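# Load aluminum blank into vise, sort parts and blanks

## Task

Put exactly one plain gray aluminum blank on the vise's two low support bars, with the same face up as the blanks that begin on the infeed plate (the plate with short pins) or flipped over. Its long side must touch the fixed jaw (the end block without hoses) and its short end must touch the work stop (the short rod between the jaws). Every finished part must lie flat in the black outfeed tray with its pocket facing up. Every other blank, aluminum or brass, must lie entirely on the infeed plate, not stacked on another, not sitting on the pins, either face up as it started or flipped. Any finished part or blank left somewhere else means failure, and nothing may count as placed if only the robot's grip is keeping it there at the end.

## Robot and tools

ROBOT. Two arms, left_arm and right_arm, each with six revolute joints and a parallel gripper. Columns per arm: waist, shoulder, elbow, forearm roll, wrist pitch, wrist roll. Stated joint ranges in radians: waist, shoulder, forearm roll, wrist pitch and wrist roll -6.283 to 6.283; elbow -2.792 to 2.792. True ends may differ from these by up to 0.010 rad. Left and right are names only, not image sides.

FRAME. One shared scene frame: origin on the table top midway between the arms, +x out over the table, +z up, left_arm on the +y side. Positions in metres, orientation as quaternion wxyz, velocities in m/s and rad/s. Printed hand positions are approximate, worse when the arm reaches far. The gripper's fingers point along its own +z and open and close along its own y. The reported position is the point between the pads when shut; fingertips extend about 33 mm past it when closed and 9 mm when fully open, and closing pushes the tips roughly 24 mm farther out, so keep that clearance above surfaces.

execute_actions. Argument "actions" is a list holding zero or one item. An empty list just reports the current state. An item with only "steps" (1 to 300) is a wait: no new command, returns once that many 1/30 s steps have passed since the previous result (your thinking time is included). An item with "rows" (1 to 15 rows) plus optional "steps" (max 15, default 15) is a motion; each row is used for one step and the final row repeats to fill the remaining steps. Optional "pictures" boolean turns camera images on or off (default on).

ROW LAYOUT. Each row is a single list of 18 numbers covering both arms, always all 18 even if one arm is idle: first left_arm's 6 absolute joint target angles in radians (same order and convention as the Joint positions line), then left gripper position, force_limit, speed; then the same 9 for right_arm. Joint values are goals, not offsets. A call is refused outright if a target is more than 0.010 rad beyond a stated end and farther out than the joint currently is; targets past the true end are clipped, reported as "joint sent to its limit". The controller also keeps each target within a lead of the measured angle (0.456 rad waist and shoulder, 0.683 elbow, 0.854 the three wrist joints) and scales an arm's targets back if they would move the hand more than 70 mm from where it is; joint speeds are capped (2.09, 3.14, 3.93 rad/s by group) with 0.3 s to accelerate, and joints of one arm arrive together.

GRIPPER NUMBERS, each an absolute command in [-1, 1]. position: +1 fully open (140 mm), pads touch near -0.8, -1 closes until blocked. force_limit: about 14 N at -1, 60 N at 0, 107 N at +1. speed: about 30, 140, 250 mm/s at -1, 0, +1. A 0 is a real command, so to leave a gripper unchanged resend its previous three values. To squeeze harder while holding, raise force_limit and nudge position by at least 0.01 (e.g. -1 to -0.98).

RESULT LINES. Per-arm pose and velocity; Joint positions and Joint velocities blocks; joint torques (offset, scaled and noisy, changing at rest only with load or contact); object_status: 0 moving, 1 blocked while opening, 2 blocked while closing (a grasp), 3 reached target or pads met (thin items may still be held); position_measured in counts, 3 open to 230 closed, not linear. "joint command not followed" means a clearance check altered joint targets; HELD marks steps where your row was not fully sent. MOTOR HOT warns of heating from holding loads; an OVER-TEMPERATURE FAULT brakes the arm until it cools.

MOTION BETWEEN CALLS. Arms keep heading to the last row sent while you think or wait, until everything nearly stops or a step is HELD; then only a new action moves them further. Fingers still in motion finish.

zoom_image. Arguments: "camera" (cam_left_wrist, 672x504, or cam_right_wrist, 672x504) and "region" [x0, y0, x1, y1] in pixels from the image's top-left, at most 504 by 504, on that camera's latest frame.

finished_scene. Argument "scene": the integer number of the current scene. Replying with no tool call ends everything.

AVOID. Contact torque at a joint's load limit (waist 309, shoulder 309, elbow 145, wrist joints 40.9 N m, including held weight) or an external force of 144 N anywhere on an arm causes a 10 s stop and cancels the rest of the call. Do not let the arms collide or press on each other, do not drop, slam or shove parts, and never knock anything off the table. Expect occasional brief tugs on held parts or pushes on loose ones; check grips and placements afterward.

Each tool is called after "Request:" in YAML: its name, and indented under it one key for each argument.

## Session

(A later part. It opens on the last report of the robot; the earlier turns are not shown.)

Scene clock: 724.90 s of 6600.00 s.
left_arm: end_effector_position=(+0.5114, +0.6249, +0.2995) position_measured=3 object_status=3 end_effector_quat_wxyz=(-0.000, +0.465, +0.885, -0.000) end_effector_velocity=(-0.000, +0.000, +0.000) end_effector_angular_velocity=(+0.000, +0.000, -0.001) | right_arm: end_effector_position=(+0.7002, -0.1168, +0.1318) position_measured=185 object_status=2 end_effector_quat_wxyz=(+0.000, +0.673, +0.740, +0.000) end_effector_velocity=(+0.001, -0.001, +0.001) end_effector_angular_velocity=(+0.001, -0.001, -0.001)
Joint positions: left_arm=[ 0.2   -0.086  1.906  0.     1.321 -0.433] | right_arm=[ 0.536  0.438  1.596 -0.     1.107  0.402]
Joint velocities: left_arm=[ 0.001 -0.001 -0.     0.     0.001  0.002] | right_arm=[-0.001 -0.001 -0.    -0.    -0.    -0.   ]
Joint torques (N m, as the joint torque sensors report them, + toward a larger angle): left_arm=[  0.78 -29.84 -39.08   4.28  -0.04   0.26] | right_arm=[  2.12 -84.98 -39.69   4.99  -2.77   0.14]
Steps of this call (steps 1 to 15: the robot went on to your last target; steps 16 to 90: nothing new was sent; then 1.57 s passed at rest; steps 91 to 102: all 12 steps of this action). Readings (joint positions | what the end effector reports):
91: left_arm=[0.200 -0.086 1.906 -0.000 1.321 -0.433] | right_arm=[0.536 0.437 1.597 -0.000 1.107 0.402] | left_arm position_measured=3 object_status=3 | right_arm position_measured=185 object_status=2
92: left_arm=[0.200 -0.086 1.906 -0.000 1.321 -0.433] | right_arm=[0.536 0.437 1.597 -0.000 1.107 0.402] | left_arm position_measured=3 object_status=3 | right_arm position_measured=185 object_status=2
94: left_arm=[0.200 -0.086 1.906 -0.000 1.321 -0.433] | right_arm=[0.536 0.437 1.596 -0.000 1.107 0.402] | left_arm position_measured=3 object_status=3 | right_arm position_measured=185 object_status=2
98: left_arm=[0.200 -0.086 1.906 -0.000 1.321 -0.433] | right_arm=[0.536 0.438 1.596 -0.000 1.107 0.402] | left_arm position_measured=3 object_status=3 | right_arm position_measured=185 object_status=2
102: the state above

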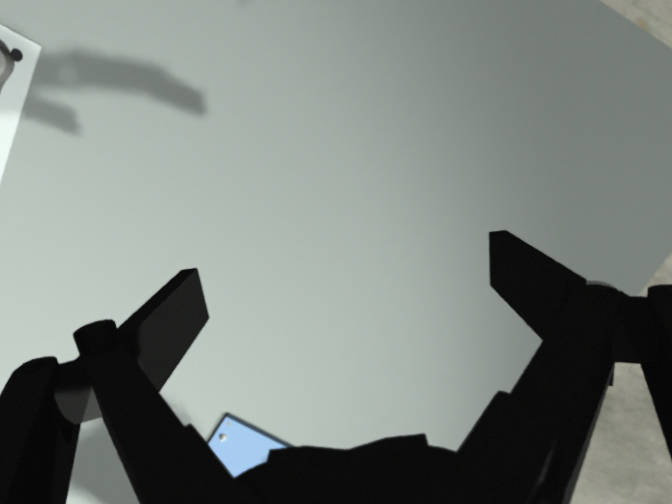

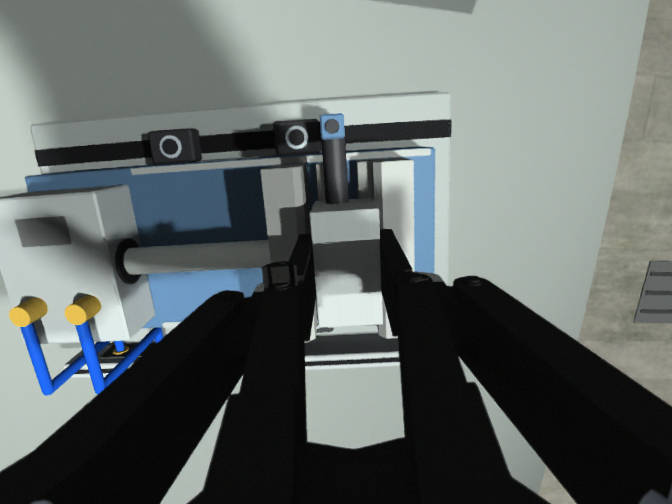

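Request:
execute_actions:
  actions:
    - {"rows": [[0.2,-0.0857,1.9064,0,1.3209,-0.4326,1,0,0, 0.5354,0.4387,1.5950,0,1.1077,0.4014,-1,0,-0.5]], "steps": 12}
  pictures: false

Scene clock: 730.43 s of 6600.00 s.
left_arm: end_effector_position=(+0.5114, +0.6249, +0.2995) position_measured=3 object_status=3 end_effector_quat_wxyz=(-0.000, +0.465, +0.885, -0.000) end_effector_velocity=(-0.000, -0.000, -0.001) end_effector_angular_velocity=(-0.000, +0.002, -0.000) | right_arm: end_effector_position=(+0.7006, -0.1167, +0.1316) position_measured=185 object_status=2 end_effector_quat_wxyz=(+0.000, +0.672, +0.740, +0.000) end_effector_velocity=(+0.001, -0.000, +0.001) end_effector_angular_velocity=(+0.002, -0.003, +0.000)
Joint positions: left_arm=[ 0.2   -0.086  1.906 -0.     1.321 -0.433] | right_arm=[ 0.535  0.439  1.595 -0.     1.108  0.401]
Joint velocities: left_arm=[-0.     0.001  0.001 -0.     0.001  0.   ] | right_arm=[-0.001 -0.001 -0.    -0.    -0.002 -0.001]
Joint torques (N m, as the joint torque sensors report them, + toward a larger angle): left_arm=[  0.18 -29.86 -38.78   4.27   0.35  -0.1 ] | right_arm=[ -1.66 -78.78 -46.71   3.52  -9.44  -0.11]
Steps of this call (steps 1 to 15: the robot went on to your last target; steps 16 to 90: nothing new was sent; then 2.13 s passed at rest; steps 91 to 102: all 12 steps of this action). Readings (joint positions | what the end effector reports):
91: left_arm=[0.200 -0.086 1.906 -0.000 1.321 -0.433] | right_arm=[0.535 0.438 1.596 -0.000 1.107 0.401] | left_arm position_measured=3 object_status=3 | right_arm position_measured=185 object_status=2
92: left_arm=[0.200 -0.086 1.906 -0.000 1.321 -0.433] | right_arm=[0.535 0.438 1.596 -0.000 1.107 0.401] | left_arm position_measured=3 object_status=3 | right_arm position_measured=185 object_status=2
94: left_arm=[0.200 -0.086 1.906 -0.000 1.321 -0.433] | right_arm=[0.535 0.439 1.595 -0.000 1.107 0.401] | left_arm position_measured=3 object_status=3 | right_arm position_measured=185 object_status=2
98: left_arm=[0.200 -0.086 1.906 -0.000 1.321 -0.433] | right_arm=[0.535 0.439 1.595 -0.000 1.108 0.401] | left_arm position_measured=3 object_status=3 | right_arm position_measured=185 object_status=2
102: the state above

Request:
execute_actions:
  actions:
    - {"rows": [[0.2,-0.0857,1.9064,0,1.3209,-0.4326,1,0,0, 0.5357,0.4389,1.5947,0,1.1078,0.4017,-1,0,-0.5],[0.2,-0.0857,1.9064,0,1.3209,-0.4326,1,0,0, 0.5357,0.4389,1.5947,0,1.1078,0.4017,-1,0,-0.5],[0.2,-0.0857,1.9064,0,1.3209,-0.4326,1,0,0, 0.5357,0.4389,1.5947,0,1.1078,0.4017,-1,0,-0.5],[0.2,-0.0857,1.9064,0,1.3209,-0.4326,1,0,0, 0.5357,0.4392,1.5952,0,1.1070,0.4017,-1,0,-0.5],[0.2,-0.0857,1.9064,0,1.3209,-0.4326,1,0,0, 0.5357,0.4396,1.5956,0,1.1062,0.4017,-1,0,-0.5]], "steps": 15}
  pictures: false

Scene clock: 736.33 s of 6600.00 s.
left_arm: end_effector_position=(+0.5114, +0.6249, +0.2995) position_measured=3 object_status=3 end_effector_quat_wxyz=(-0.000, +0.465, +0.885, -0.000) end_effector_velocity=(-0.001, -0.000, -0.001) end_effector_angular_velocity=(-0.001, +0.002, +0.002) | right_arm: end_effector_position=(+0.7008, -0.1165, +0.1307) position_measured=185 object_status=2 end_effector_quat_wxyz=(+0.000, +0.673, +0.740, +0.000) end_effector_velocity=(-0.001, +0.000, +0.000) end_effector_angular_velocity=(+0.001, -0.000, +0.001)
Joint positions: left_arm=[ 0.2   -0.086  1.906 -0.     1.321 -0.433] | right_arm=[ 0.536  0.44   1.596 -0.     1.106  0.402]
Joint velocities: left_arm=[-0.    -0.     0.001 -0.     0.001 -0.002] | right_arm=[ 0.001 -0.001  0.001  0.    -0.    -0.001]
Joint torques (N m, as the joint torque sensors report them, + toward a larger angle): left_arm=[  0.15 -31.83 -38.44   4.53   0.43   0.2 ] | right_arm=[  0.93 -76.   -51.05   4.89 -13.94  -0.27]
Steps of this call (steps 1 to 15: the robot went on to your last target; steps 16 to 90: nothing new was sent; then 2.40 s passed at rest; steps 91 to 105: all 15 steps of this action). Readings (joint positions | what the end effector reports):
91: left_arm=[0.200 -0.086 1.906 -0.000 1.321 -0.433] | right_arm=[0.535 0.439 1.595 -0.000 1.108 0.401] | left_arm position_measured=3 object_status=3 | right_arm position_measured=185 object_status=2
92: left_arm=[0.200 -0.086 1.906 -0.000 1.321 -0.433] | right_arm=[0.535 0.439 1.595 -0.000 1.108 0.401] | left_arm position_measured=3 object_status=3 | right_arm position_measured=185 object_status=2
94: left_arm=[0.200 -0.086 1.906 -0.000 1.321 -0.433] | right_arm=[0.535 0.439 1.595 -0.000 1.108 0.401] | left_arm position_measured=3 object_status=3 | right_arm position_measured=185 object_status=2
98: left_arm=[0.200 -0.086 1.906 -0.000 1.321 -0.433] | right_arm=[0.535 0.439 1.595 -0.000 1.107 0.402] | left_arm position_measured=3 object_status=3 | right_arm position_measured=185 object_status=2
105: the state above

Request:
execute_actions:
  actions:
    - {"rows": [[0.2,-0.0857,1.9064,0,1.3209,-0.4326,1,0,0, 0.5360,0.4390,1.5966,0,1.1059,0.4020,-1,0,-0.5],[0.2,-0.0857,1.9064,0,1.3209,-0.4326,1,0,0, 0.5360,0.4390,1.5966,0,1.1059,0.4020,-1,0,-0.5],[0.2,-0.0857,1.9064,0,1.3209,-0.4326,1,0,0, 0.5360,0.4390,1.5966,0,1.1059,0.4020,-1,0,-0.5],[0.2,-0.0857,1.9064,0,1.3209,-0.4326,1,0,0, 0.5360,0.4390,1.5966,0,1.1059,0.4020,-1,0,-0.5],[0.2,-0.0857,1.9064,0,1.3209,-0.4326,1,0,0, 0.5360,0.4395,1.5972,0,1.1048,0.4020,-1,0,-0.5]], "steps": 15}
  pictures: false

Scene clock: 742.63 s of 6600.00 s.
left_arm: end_effector_position=(+0.5114, +0.6249, +0.2995) position_measured=3 object_status=3 end_effector_quat_wxyz=(-0.000, +0.465, +0.885, -0.000) end_effector_velocity=(-0.000, +0.000, +0.000) end_effector_angular_velocity=(+0.000, -0.000, -0.000) | right_arm: end_effector_position=(+0.7002, -0.1164, +0.1300) position_measured=185 object_status=2 end_effector_quat_wxyz=(+0.000, +0.673, +0.740, +0.000) end_effector_velocity=(-0.000, -0.000, +0.000) end_effector_angular_velocity=(+0.000, -0.000, -0.000)
Joint positions: left_arm=[ 0.2   -0.086  1.906 -0.     1.321 -0.433] | right_arm=[ 0.536  0.439  1.597 -0.     1.105  0.402]
Joint velocities: left_arm=[ 0.001 -0.    -0.     0.     0.     0.001] | right_arm=[-0. -0.  0.  0.  0. -0.]
Joint torques (N m, as the joint torque sensors report them, + toward a larger angle): left_arm=[ -3.01 -31.51 -38.86   4.22   0.14   0.22] | right_arm=[ 13.2  -67.17 -36.42  10.28  -7.48  -0.13]
Steps of this call (steps 1 to 15: the robot went on to your last target; steps 16 to 90: nothing new was sent; then 2.80 s passed at rest; steps 91 to 105: all 15 steps of this action). Readings (joint positions | what the end effector reports):
91: left_arm=[0.200 -0.086 1.906 -0.000 1.321 -0.433] | right_arm=[0.536 0.440 1.596 -0.000 1.106 0.402] | left_arm position_measured=3 object_status=3 | right_arm position_measured=185 object_status=2
92: left_arm=[0.200 -0.086 1.906 -0.000 1.321 -0.433] | right_arm=[0.536 0.440 1.596 -0.000 1.106 0.402] | left_arm position_measured=3 object_status=3 | right_arm position_measured=185 object_status=2
94: left_arm=[0.200 -0.086 1.906 -0.000 1.321 -0.433] | right_arm=[0.536 0.440 1.596 -0.000 1.106 0.402] | left_arm position_measured=3 object_status=3 | right_arm position_measured=185 object_status=2
98: left_arm=[0.200 -0.086 1.906 -0.000 1.321 -0.433] | right_arm=[0.536 0.440 1.597 -0.000 1.105 0.402] | left_arm position_measured=3 object_status=3 | right_arm position_measured=185 object_status=2
105: the state above

Request:
execute_actions:
  actions:
    - {"rows": [[0.2,-0.0857,1.9064,0,1.3209,-0.4326,1,0,0, 0.5360,0.4395,1.5972,0,1.1048,0.4020,-0.2,0,-0.8]], "steps": 15}

Scene clock: 746.23 s of 6600.00 s.
left_arm: end_effector_position=(+0.5114, +0.6249, +0.2995) position_measured=3 object_status=3 end_effector_quat_wxyz=(-0.000, +0.465, +0.885, -0.000) end_effector_velocity=(-0.000, -0.001, +0.000) end_effector_angular_velocity=(-0.001, +0.000, +0.001) | right_arm: end_effector_position=(+0.7000, -0.1163, +0.1299) position_measured=154 object_status=0 end_effector_quat_wxyz=(-0.000, +0.672, +0.740, -0.000) end_effector_velocity=(+0.000, -0.000, +0.000) end_effector_angular_velocity=(-0.001, -0.001, -0.001)
Joint positions: left_arm=[ 0.2   -0.086  1.906 -0.     1.321 -0.433] | right_arm=[0.536 0.44  1.597 0.    1.105 0.402]
Joint velocities: left_arm=[-0.001 -0.    -0.    -0.001  0.001 -0.001] | right_arm=[-0.    -0.    -0.    -0.001  0.     0.001]
Joint torques (N m, as the joint torque sensors report them, + toward a larger angle): left_arm=[ -0.57 -31.24 -38.4    4.12   0.65   0.41] | right_arm=[  0.94 -86.99 -36.51   3.98   0.07   0.21]
Steps of this call (steps 1 to 15: the robot went on to your last target; steps 16 to 90: nothing new was sent; then 0.10 s passed at rest; steps 91 to 105: all 15 steps of this action). Readings (joint positions | what the end effector reports):
91: left_arm=[0.200 -0.086 1.906 -0.000 1.321 -0.433] | right_arm=[0.536 0.439 1.597 -0.000 1.105 0.402] | left_arm position_measured=3 object_status=3 | right_arm position_measured=185 object_status=0
92: left_arm=[0.200 -0.086 1.906 -0.000 1.321 -0.433] | right_arm=[0.536 0.439 1.597 0.000 1.105 0.402] | left_arm position_measured=3 object_status=3 | right_arm position_measured=185 object_status=0
94: left_arm=[0.200 -0.086 1.906 -0.000 1.321 -0.433] | right_arm=[0.536 0.440 1.597 0.000 1.105 0.402] | left_arm position_measured=3 object_status=3 | right_arm position_measured=178 object_status=0
98: left_arm=[0.200 -0.086 1.906 -0.000 1.321 -0.433] | right_arm=[0.536 0.440 1.597 0.000 1.105 0.402] | left_arm position_measured=3 object_status=3 | right_arm position_measured=166 object_status=0
105: the state above

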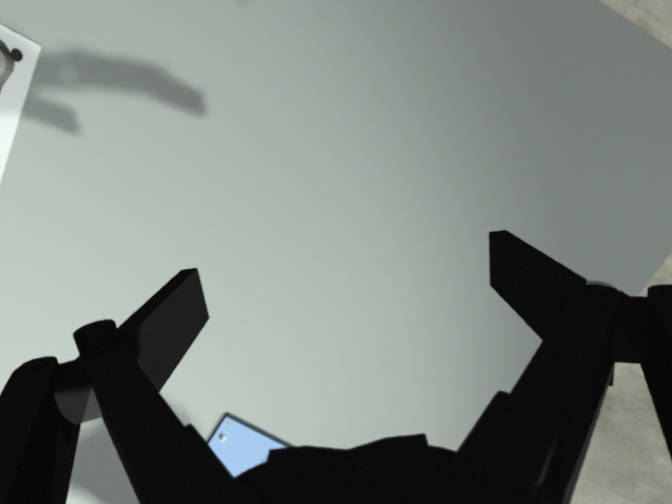

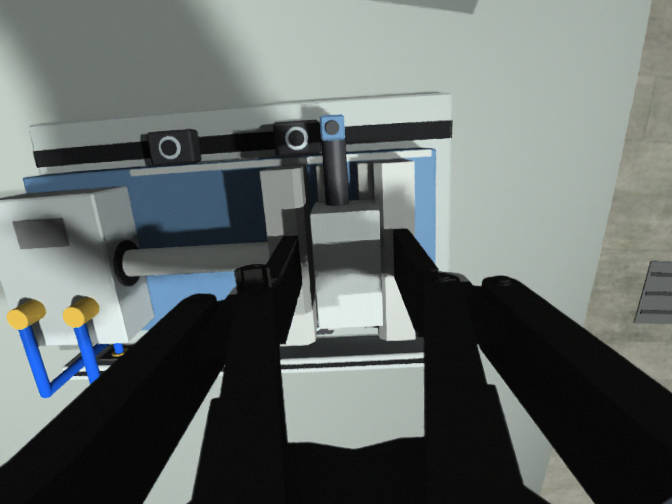

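Request:
execute_actions:
  actions:
    - {"rows": [[0.2,-0.0857,1.9064,0,1.3209,-0.4326,1,0,0, 0.5360,0.4381,1.5954,0,1.1081,0.4020,-0.2,0,-0.8],[0.2,-0.0857,1.9064,0,1.3209,-0.4326,1,0,0, 0.5360,0.4360,1.5926,0,1.1130,0.4020,-0.2,0,-0.8],[0.2,-0.0857,1.9064,0,1.3209,-0.4326,1,0,0, 0.5360,0.4325,1.5880,0,1.1211,0.4020,-0.2,0,-0.8],[0.2,-0.0857,1.9064,0,1.3209,-0.4326,1,0,0, 0.5360,0.4127,1.5597,0,1.1693,0.4020,-0.2,0,-0.8]], "steps": 15}
  pictures: false

Request:
execute_actions:
  actions:
    - {"steps": 8}

Request:
zoom_image:
  camera: "cam_right_wrist"
  region: [250, 130, 450, 340]

Scene clock: 751.33 s of 6600.00 s.
left_arm: end_effector_position=(+0.5114, +0.6249, +0.2995) position_measured=3 object_status=3 end_effector_quat_wxyz=(-0.000, +0.465, +0.885, -0.000) end_effector_velocity=(-0.000, +0.000, -0.001) end_effector_angular_velocity=(+0.000, +0.002, +0.002) | right_arm: end_effector_position=(+0.7001, -0.1165, +0.1693) position_measured=154 object_status=3 end_effector_quat_wxyz=(-0.000, +0.673, +0.740, -0.000) end_effector_velocity=(+0.000, +0.001, +0.001) end_effector_angular_velocity=(+0.002, -0.002, +0.001)
Joint positions: left_arm=[ 0.2   -0.086  1.906 -0.     1.321 -0.433] | right_arm=[ 0.536  0.413  1.56  -0.     1.169  0.402]
Joint velocities: left_arm=[ 0.     0.001  0.001  0.     0.001 -0.002] | right_arm=[ 0.    -0.    -0.001  0.001 -0.001 -0.001]
Joint torques (N m, as the joint torque sensors report them, + toward a larger angle): left_arm=[ -2.41 -29.62 -38.15   4.38   0.24   0.05] | right_arm=[ -1.33 -84.57 -37.23   4.16   0.13   0.17]
Steps of this call (steps 1 to 15: the robot went on to your last target; steps 16 to 90: nothing new was sent; then 1.60 s passed at rest; steps 91 to 105: all 15 steps of this action). Readings (joint positions | what the end effector reports):
91: left_arm=[0.200 -0.086 1.906 -0.000 1.321 -0.433] | right_arm=[0.536 0.439 1.597 -0.000 1.105 0.402] | left_arm position_measured=3 object_status=3 | right_arm position_measured=154 object_status=3
92: left_arm=[0.200 -0.086 1.906 -0.000 1.321 -0.433] | right_arm=[0.536 0.439 1.596 -0.000 1.106 0.402] | left_arm position_measured=3 object_status=3 | right_arm position_measured=154 object_status=3
94: left_arm=[0.200 -0.086 1.906 -0.000 1.321 -0.433] | right_arm=[0.536 0.435 1.592 -0.000 1.115 0.402] | left_arm position_measured=3 object_status=3 | right_arm position_measured=154 object_status=3
98: left_arm=[0.200 -0.086 1.906 -0.000 1.321 -0.433] | right_arm=[0.536 0.414 1.562 -0.000 1.164 0.402] | left_arm position_measured=3 object_status=3 | right_arm position_measured=154 object_status=3
105: the state above

Scene clock: 751.60 s of 6600.00 s.
left_arm: end_effector_position=(+0.5114, +0.6249, +0.2995) position_measured=3 object_status=3 end_effector_quat_wxyz=(-0.000, +0.465, +0.885, -0.000) end_effector_velocity=(-0.001, +0.000, -0.000) end_effector_angular_velocity=(+0.001, +0.001, -0.001) | right_arm: end_effector_position=(+0.7001, -0.1165, +0.1694) position_measured=154 object_status=3 end_effector_quat_wxyz=(-0.000, +0.673, +0.740, -0.000) end_effector_velocity=(-0.000, -0.000, +0.001) end_effector_angular_velocity=(-0.000, -0.000, -0.000)
Joint positions: left_arm=[ 0.2   -0.086  1.906 -0.     1.321 -0.433] | right_arm=[ 0.536  0.413  1.56  -0.     1.169  0.402]
Joint velocities: left_arm=[-0.    -0.     0.001  0.001  0.     0.   ] | right_arm=[ 0.    -0.001 -0.    -0.     0.001  0.001]
Joint torques (N m, as the joint torque sensors report them, + toward a larger angle): left_arm=[ -1.82 -30.69 -38.68   4.25   0.46   0.11] | right_arm=[ -0.25 -85.33 -37.86   3.85   0.07   0.2 ]
Steps of this call (steps 1 to 8: the robot went on to your last target). Readings (joint positions | what the end effector reports):
1: left_arm=[0.200 -0.086 1.906 -0.000 1.321 -0.433] | right_arm=[0.536 0.413 1.560 -0.000 1.169 0.402] | left_arm position_measured=3 object_status=3 | right_arm position_measured=154 object_status=3
2: left_arm=[0.200 -0.086 1.906 -0.000 1.321 -0.433] | right_arm=[0.536 0.413 1.560 -0.000 1.169 0.402] | left_arm position_measured=3 object_status=3 | right_arm position_measured=154 object_status=3
4: left_arm=[0.200 -0.086 1.906 -0.000 1.321 -0.433] | right_arm=[0.536 0.413 1.560 -0.000 1.169 0.402] | left_arm position_measured=3 object_status=3 | right_arm position_measured=154 object_status=3
8: the state above

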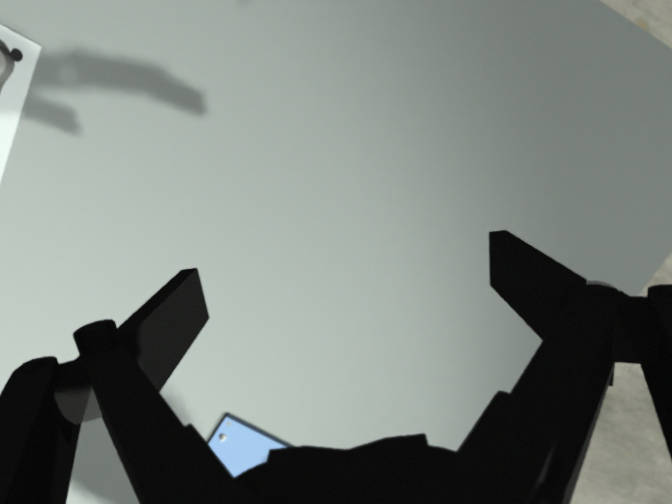

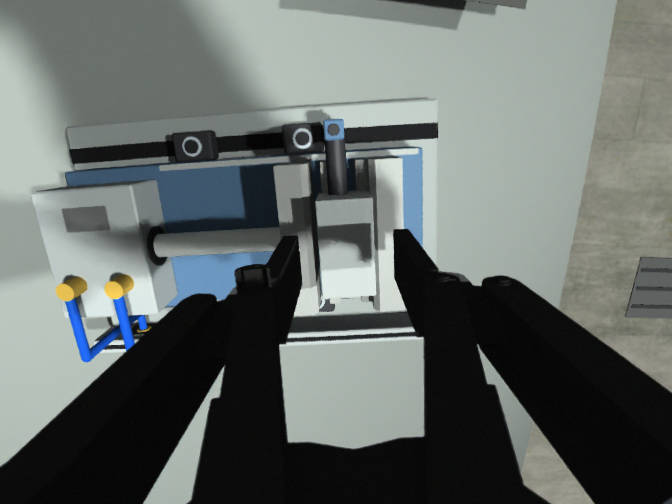

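Region (250, 130, 450, 340) of cam_right_wrist's 672x504 image, scaled by 2.400, with more detail than that image has; it fills the left 480 columns of this view, and the rest is white.

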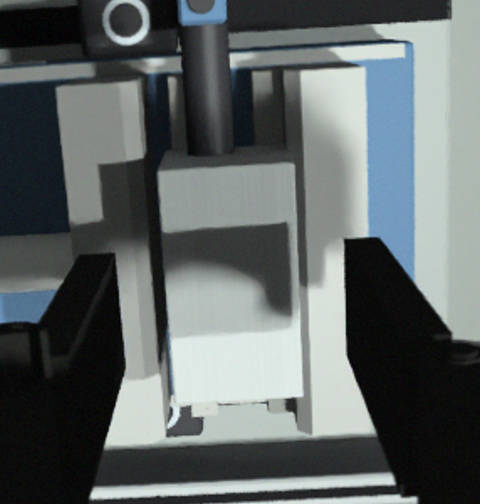

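Request:
zoom_image:
  camera: "cam_right_wrist"
  region: [300, 160, 400, 320]

Region (300, 160, 400, 320) of cam_right_wrist's 672x504 image, scaled by 3.150, with more detail than that image has; it fills the left 315 columns of this view, and the rest is white.

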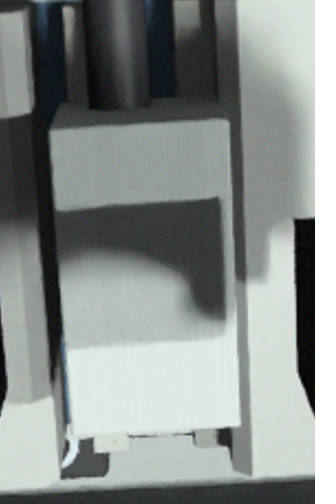

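Request:
execute_actions:
  actions:
    - {"rows": [[0.2,-0.0857,1.9064,0,1.3209,-0.4326,1,0,0, 0.5360,0.3950,1.5350,0,1.2116,0.4020,-0.2,0,-0.8],[0.2,-0.0857,1.9064,0,1.3209,-0.4326,1,0,0, 0.5360,0.3950,1.5350,0,1.2116,0.4020,-0.2,0,-0.8],[0.2,-0.0857,1.9064,0,1.3209,-0.4326,1,0,0, 0.5360,0.3950,1.5350,0,1.2116,0.4020,-0.2,0,-0.8],[0.2,-0.0857,1.9064,0,1.3209,-0.4326,1,0,0, 0.8334,0.5400,1.2800,0,1.3216,0.8866,-0.2,0,-0.8]], "steps": 15}
  pictures: false

Request:
execute_actions:
  actions:
    - {"steps": 15}

Scene clock: 764.63 s of 6600.00 s.
left_arm: end_effector_position=(+0.5114, +0.6249, +0.2995) position_measured=3 object_status=3 end_effector_quat_wxyz=(-0.000, +0.465, +0.885, -0.000) end_effector_velocity=(+0.000, +0.000, +0.000) end_effector_angular_velocity=(+0.001, -0.002, +0.001) | right_arm: end_effector_position=(+0.6629, +0.0416, +0.2088) position_measured=154 object_status=3 end_effector_quat_wxyz=(-0.000, +0.716, +0.698, +0.001) end_effector_velocity=(-0.170, +0.451, +0.030) end_effector_angular_velocity=(-0.005, +0.010, -0.344)
Joint positions: left_arm=[ 0.2   -0.086  1.906  0.     1.321 -0.433] | right_arm=[0.727 0.488 1.37  0.    1.281 0.714]
Joint velocities: left_arm=[ 0.    -0.    -0.     0.    -0.002 -0.001] | right_arm=[ 0.551  0.267 -0.468  0.001  0.212  0.894]
Joint torques (N m, as the joint torque sensors report them, + toward a larger angle): left_arm=[ -0.49 -30.04 -38.95   3.92   0.11   0.18] | right_arm=[  0.71 -93.57 -37.24   3.99   0.24   0.31]
Steps of this call (steps 1 to 15: the robot went on to your last target; steps 16 to 90: nothing new was sent; then 9.53 s passed at rest; steps 91 to 105: all 15 steps of this action). Readings (joint positions | what the end effector reports):
91: left_arm=[0.200 -0.086 1.906 -0.000 1.321 -0.433] | right_arm=[0.536 0.412 1.559 0.000 1.170 0.402] | left_arm position_measured=3 object_status=3 | right_arm position_measured=154 object_status=3
92: left_arm=[0.200 -0.086 1.906 -0.000 1.321 -0.433] | right_arm=[0.536 0.410 1.555 0.000 1.179 0.402] | left_arm position_measured=3 object_status=3 | right_arm position_measured=154 object_status=3
94: left_arm=[0.200 -0.086 1.906 0.000 1.321 -0.433] | right_arm=[0.536 0.398 1.539 0.000 1.203 0.402] | left_arm position_measured=3 object_status=3 | right_arm position_measured=154 object_status=3
98: left_arm=[0.200 -0.086 1.906 -0.000 1.321 -0.433] | right_arm=[0.594 0.424 1.483 0.000 1.229 0.497] | left_arm position_measured=3 object_status=3 | right_arm position_measured=154 object_status=3
105: the state above

Scene clock: 765.13 s of 6600.00 s.
left_arm: end_effector_position=(+0.5114, +0.6249, +0.2995) position_measured=3 object_status=3 end_effector_quat_wxyz=(-0.000, +0.465, +0.885, -0.000) end_effector_velocity=(+0.000, +0.000, -0.000) end_effector_angular_velocity=(+0.000, -0.000, -0.000) | right_arm: end_effector_position=(+0.6239, +0.1273, +0.2139) position_measured=154 object_status=3 end_effector_quat_wxyz=(+0.000, +0.739, +0.674, +0.000) end_effector_velocity=(-0.000, +0.001, -0.000) end_effector_angular_velocity=(+0.001, +0.001, -0.000)
Joint positions: left_arm=[ 0.2   -0.086  1.906 -0.     1.321 -0.433] | right_arm=[ 0.833  0.54   1.28  -0.     1.322  0.887]
Joint velocities: left_arm=[-0.  0. -0.  0. -0.  0.] | right_arm=[ 0.     0.001 -0.001  0.001  0.    -0.   ]
Joint torques (N m, as the joint torque sensors report them, + toward a larger angle): left_arm=[ -3.38 -30.7  -38.37   4.41   0.17  -0.09] | right_arm=[ -1.93 -97.51 -38.75   4.1   -0.11   0.1 ]
Steps of this call (steps 1 to 15: the robot went on to your last target). Readings (joint positions | what the end effector reports):
1: left_arm=[0.200 -0.086 1.906 -0.000 1.321 -0.433] | right_arm=[0.746 0.497 1.355 0.000 1.288 0.744] | left_arm position_measured=3 object_status=3 | right_arm position_measured=154 object_status=3
2: left_arm=[0.200 -0.086 1.906 -0.000 1.321 -0.433] | right_arm=[0.764 0.506 1.339 0.000 1.295 0.774] | left_arm position_measured=3 object_status=3 | right_arm position_measured=154 object_status=3
4: left_arm=[0.200 -0.086 1.906 -0.000 1.321 -0.433] | right_arm=[0.800 0.524 1.308 0.000 1.309 0.832] | left_arm position_measured=3 object_status=3 | right_arm position_measured=154 object_status=3
8: left_arm=[0.200 -0.086 1.906 -0.000 1.321 -0.433] | right_arm=[0.832 0.539 1.281 -0.000 1.321 0.884] | left_arm position_measured=3 object_status=3 | right_arm position_measured=154 object_status=3
15: the state above

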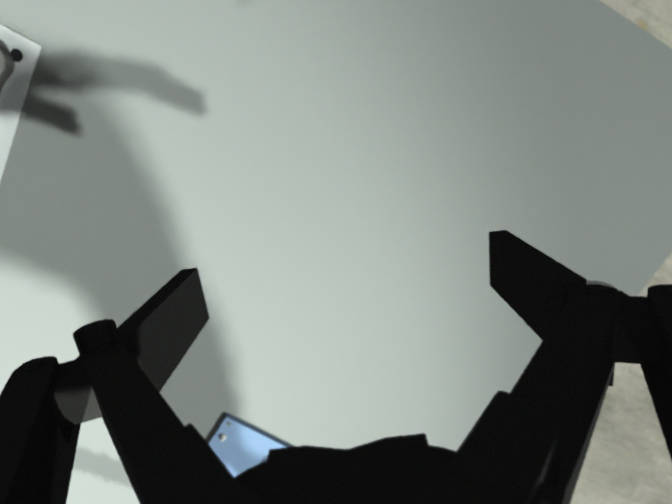

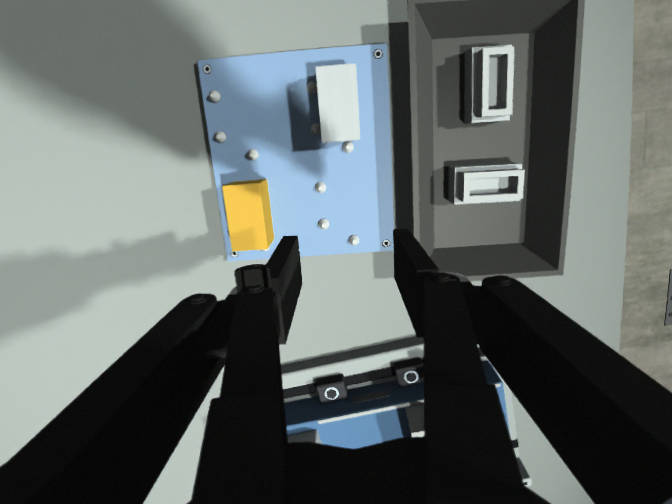

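Request:
zoom_image:
  camera: "cam_left_wrist"
  region: [0, 0, 200, 200]

Request:
zoom_image:
  camera: "cam_right_wrist"
  region: [180, 0, 600, 300]

Region (0, 0, 200, 200) of cam_left_wrist's 672x504 image, scaled by 2.520, with more detail than that image has.

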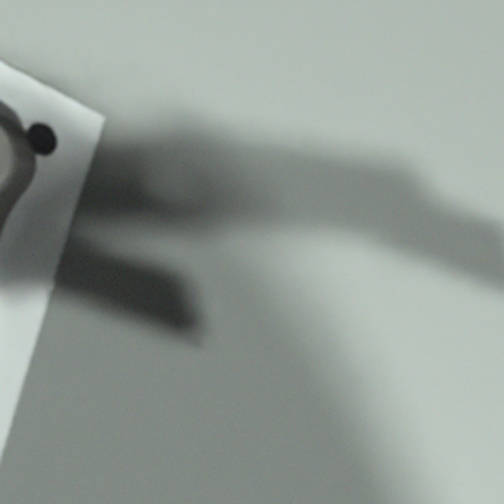

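Region (180, 0, 600, 300) of cam_right_wrist's 672x504 image, scaled by 1.200, with more detail than that image has; it fills the top 360 rows of this view, and the rest is white.

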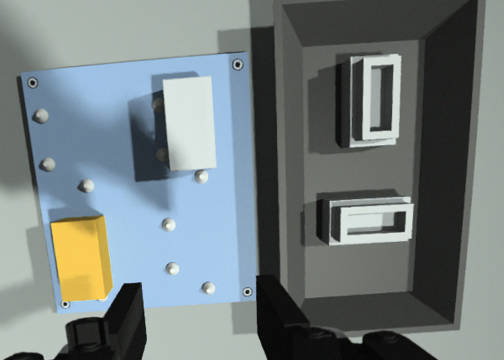

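Request:
finished_scene:
  scene: 1

The scene is finished: the task was done.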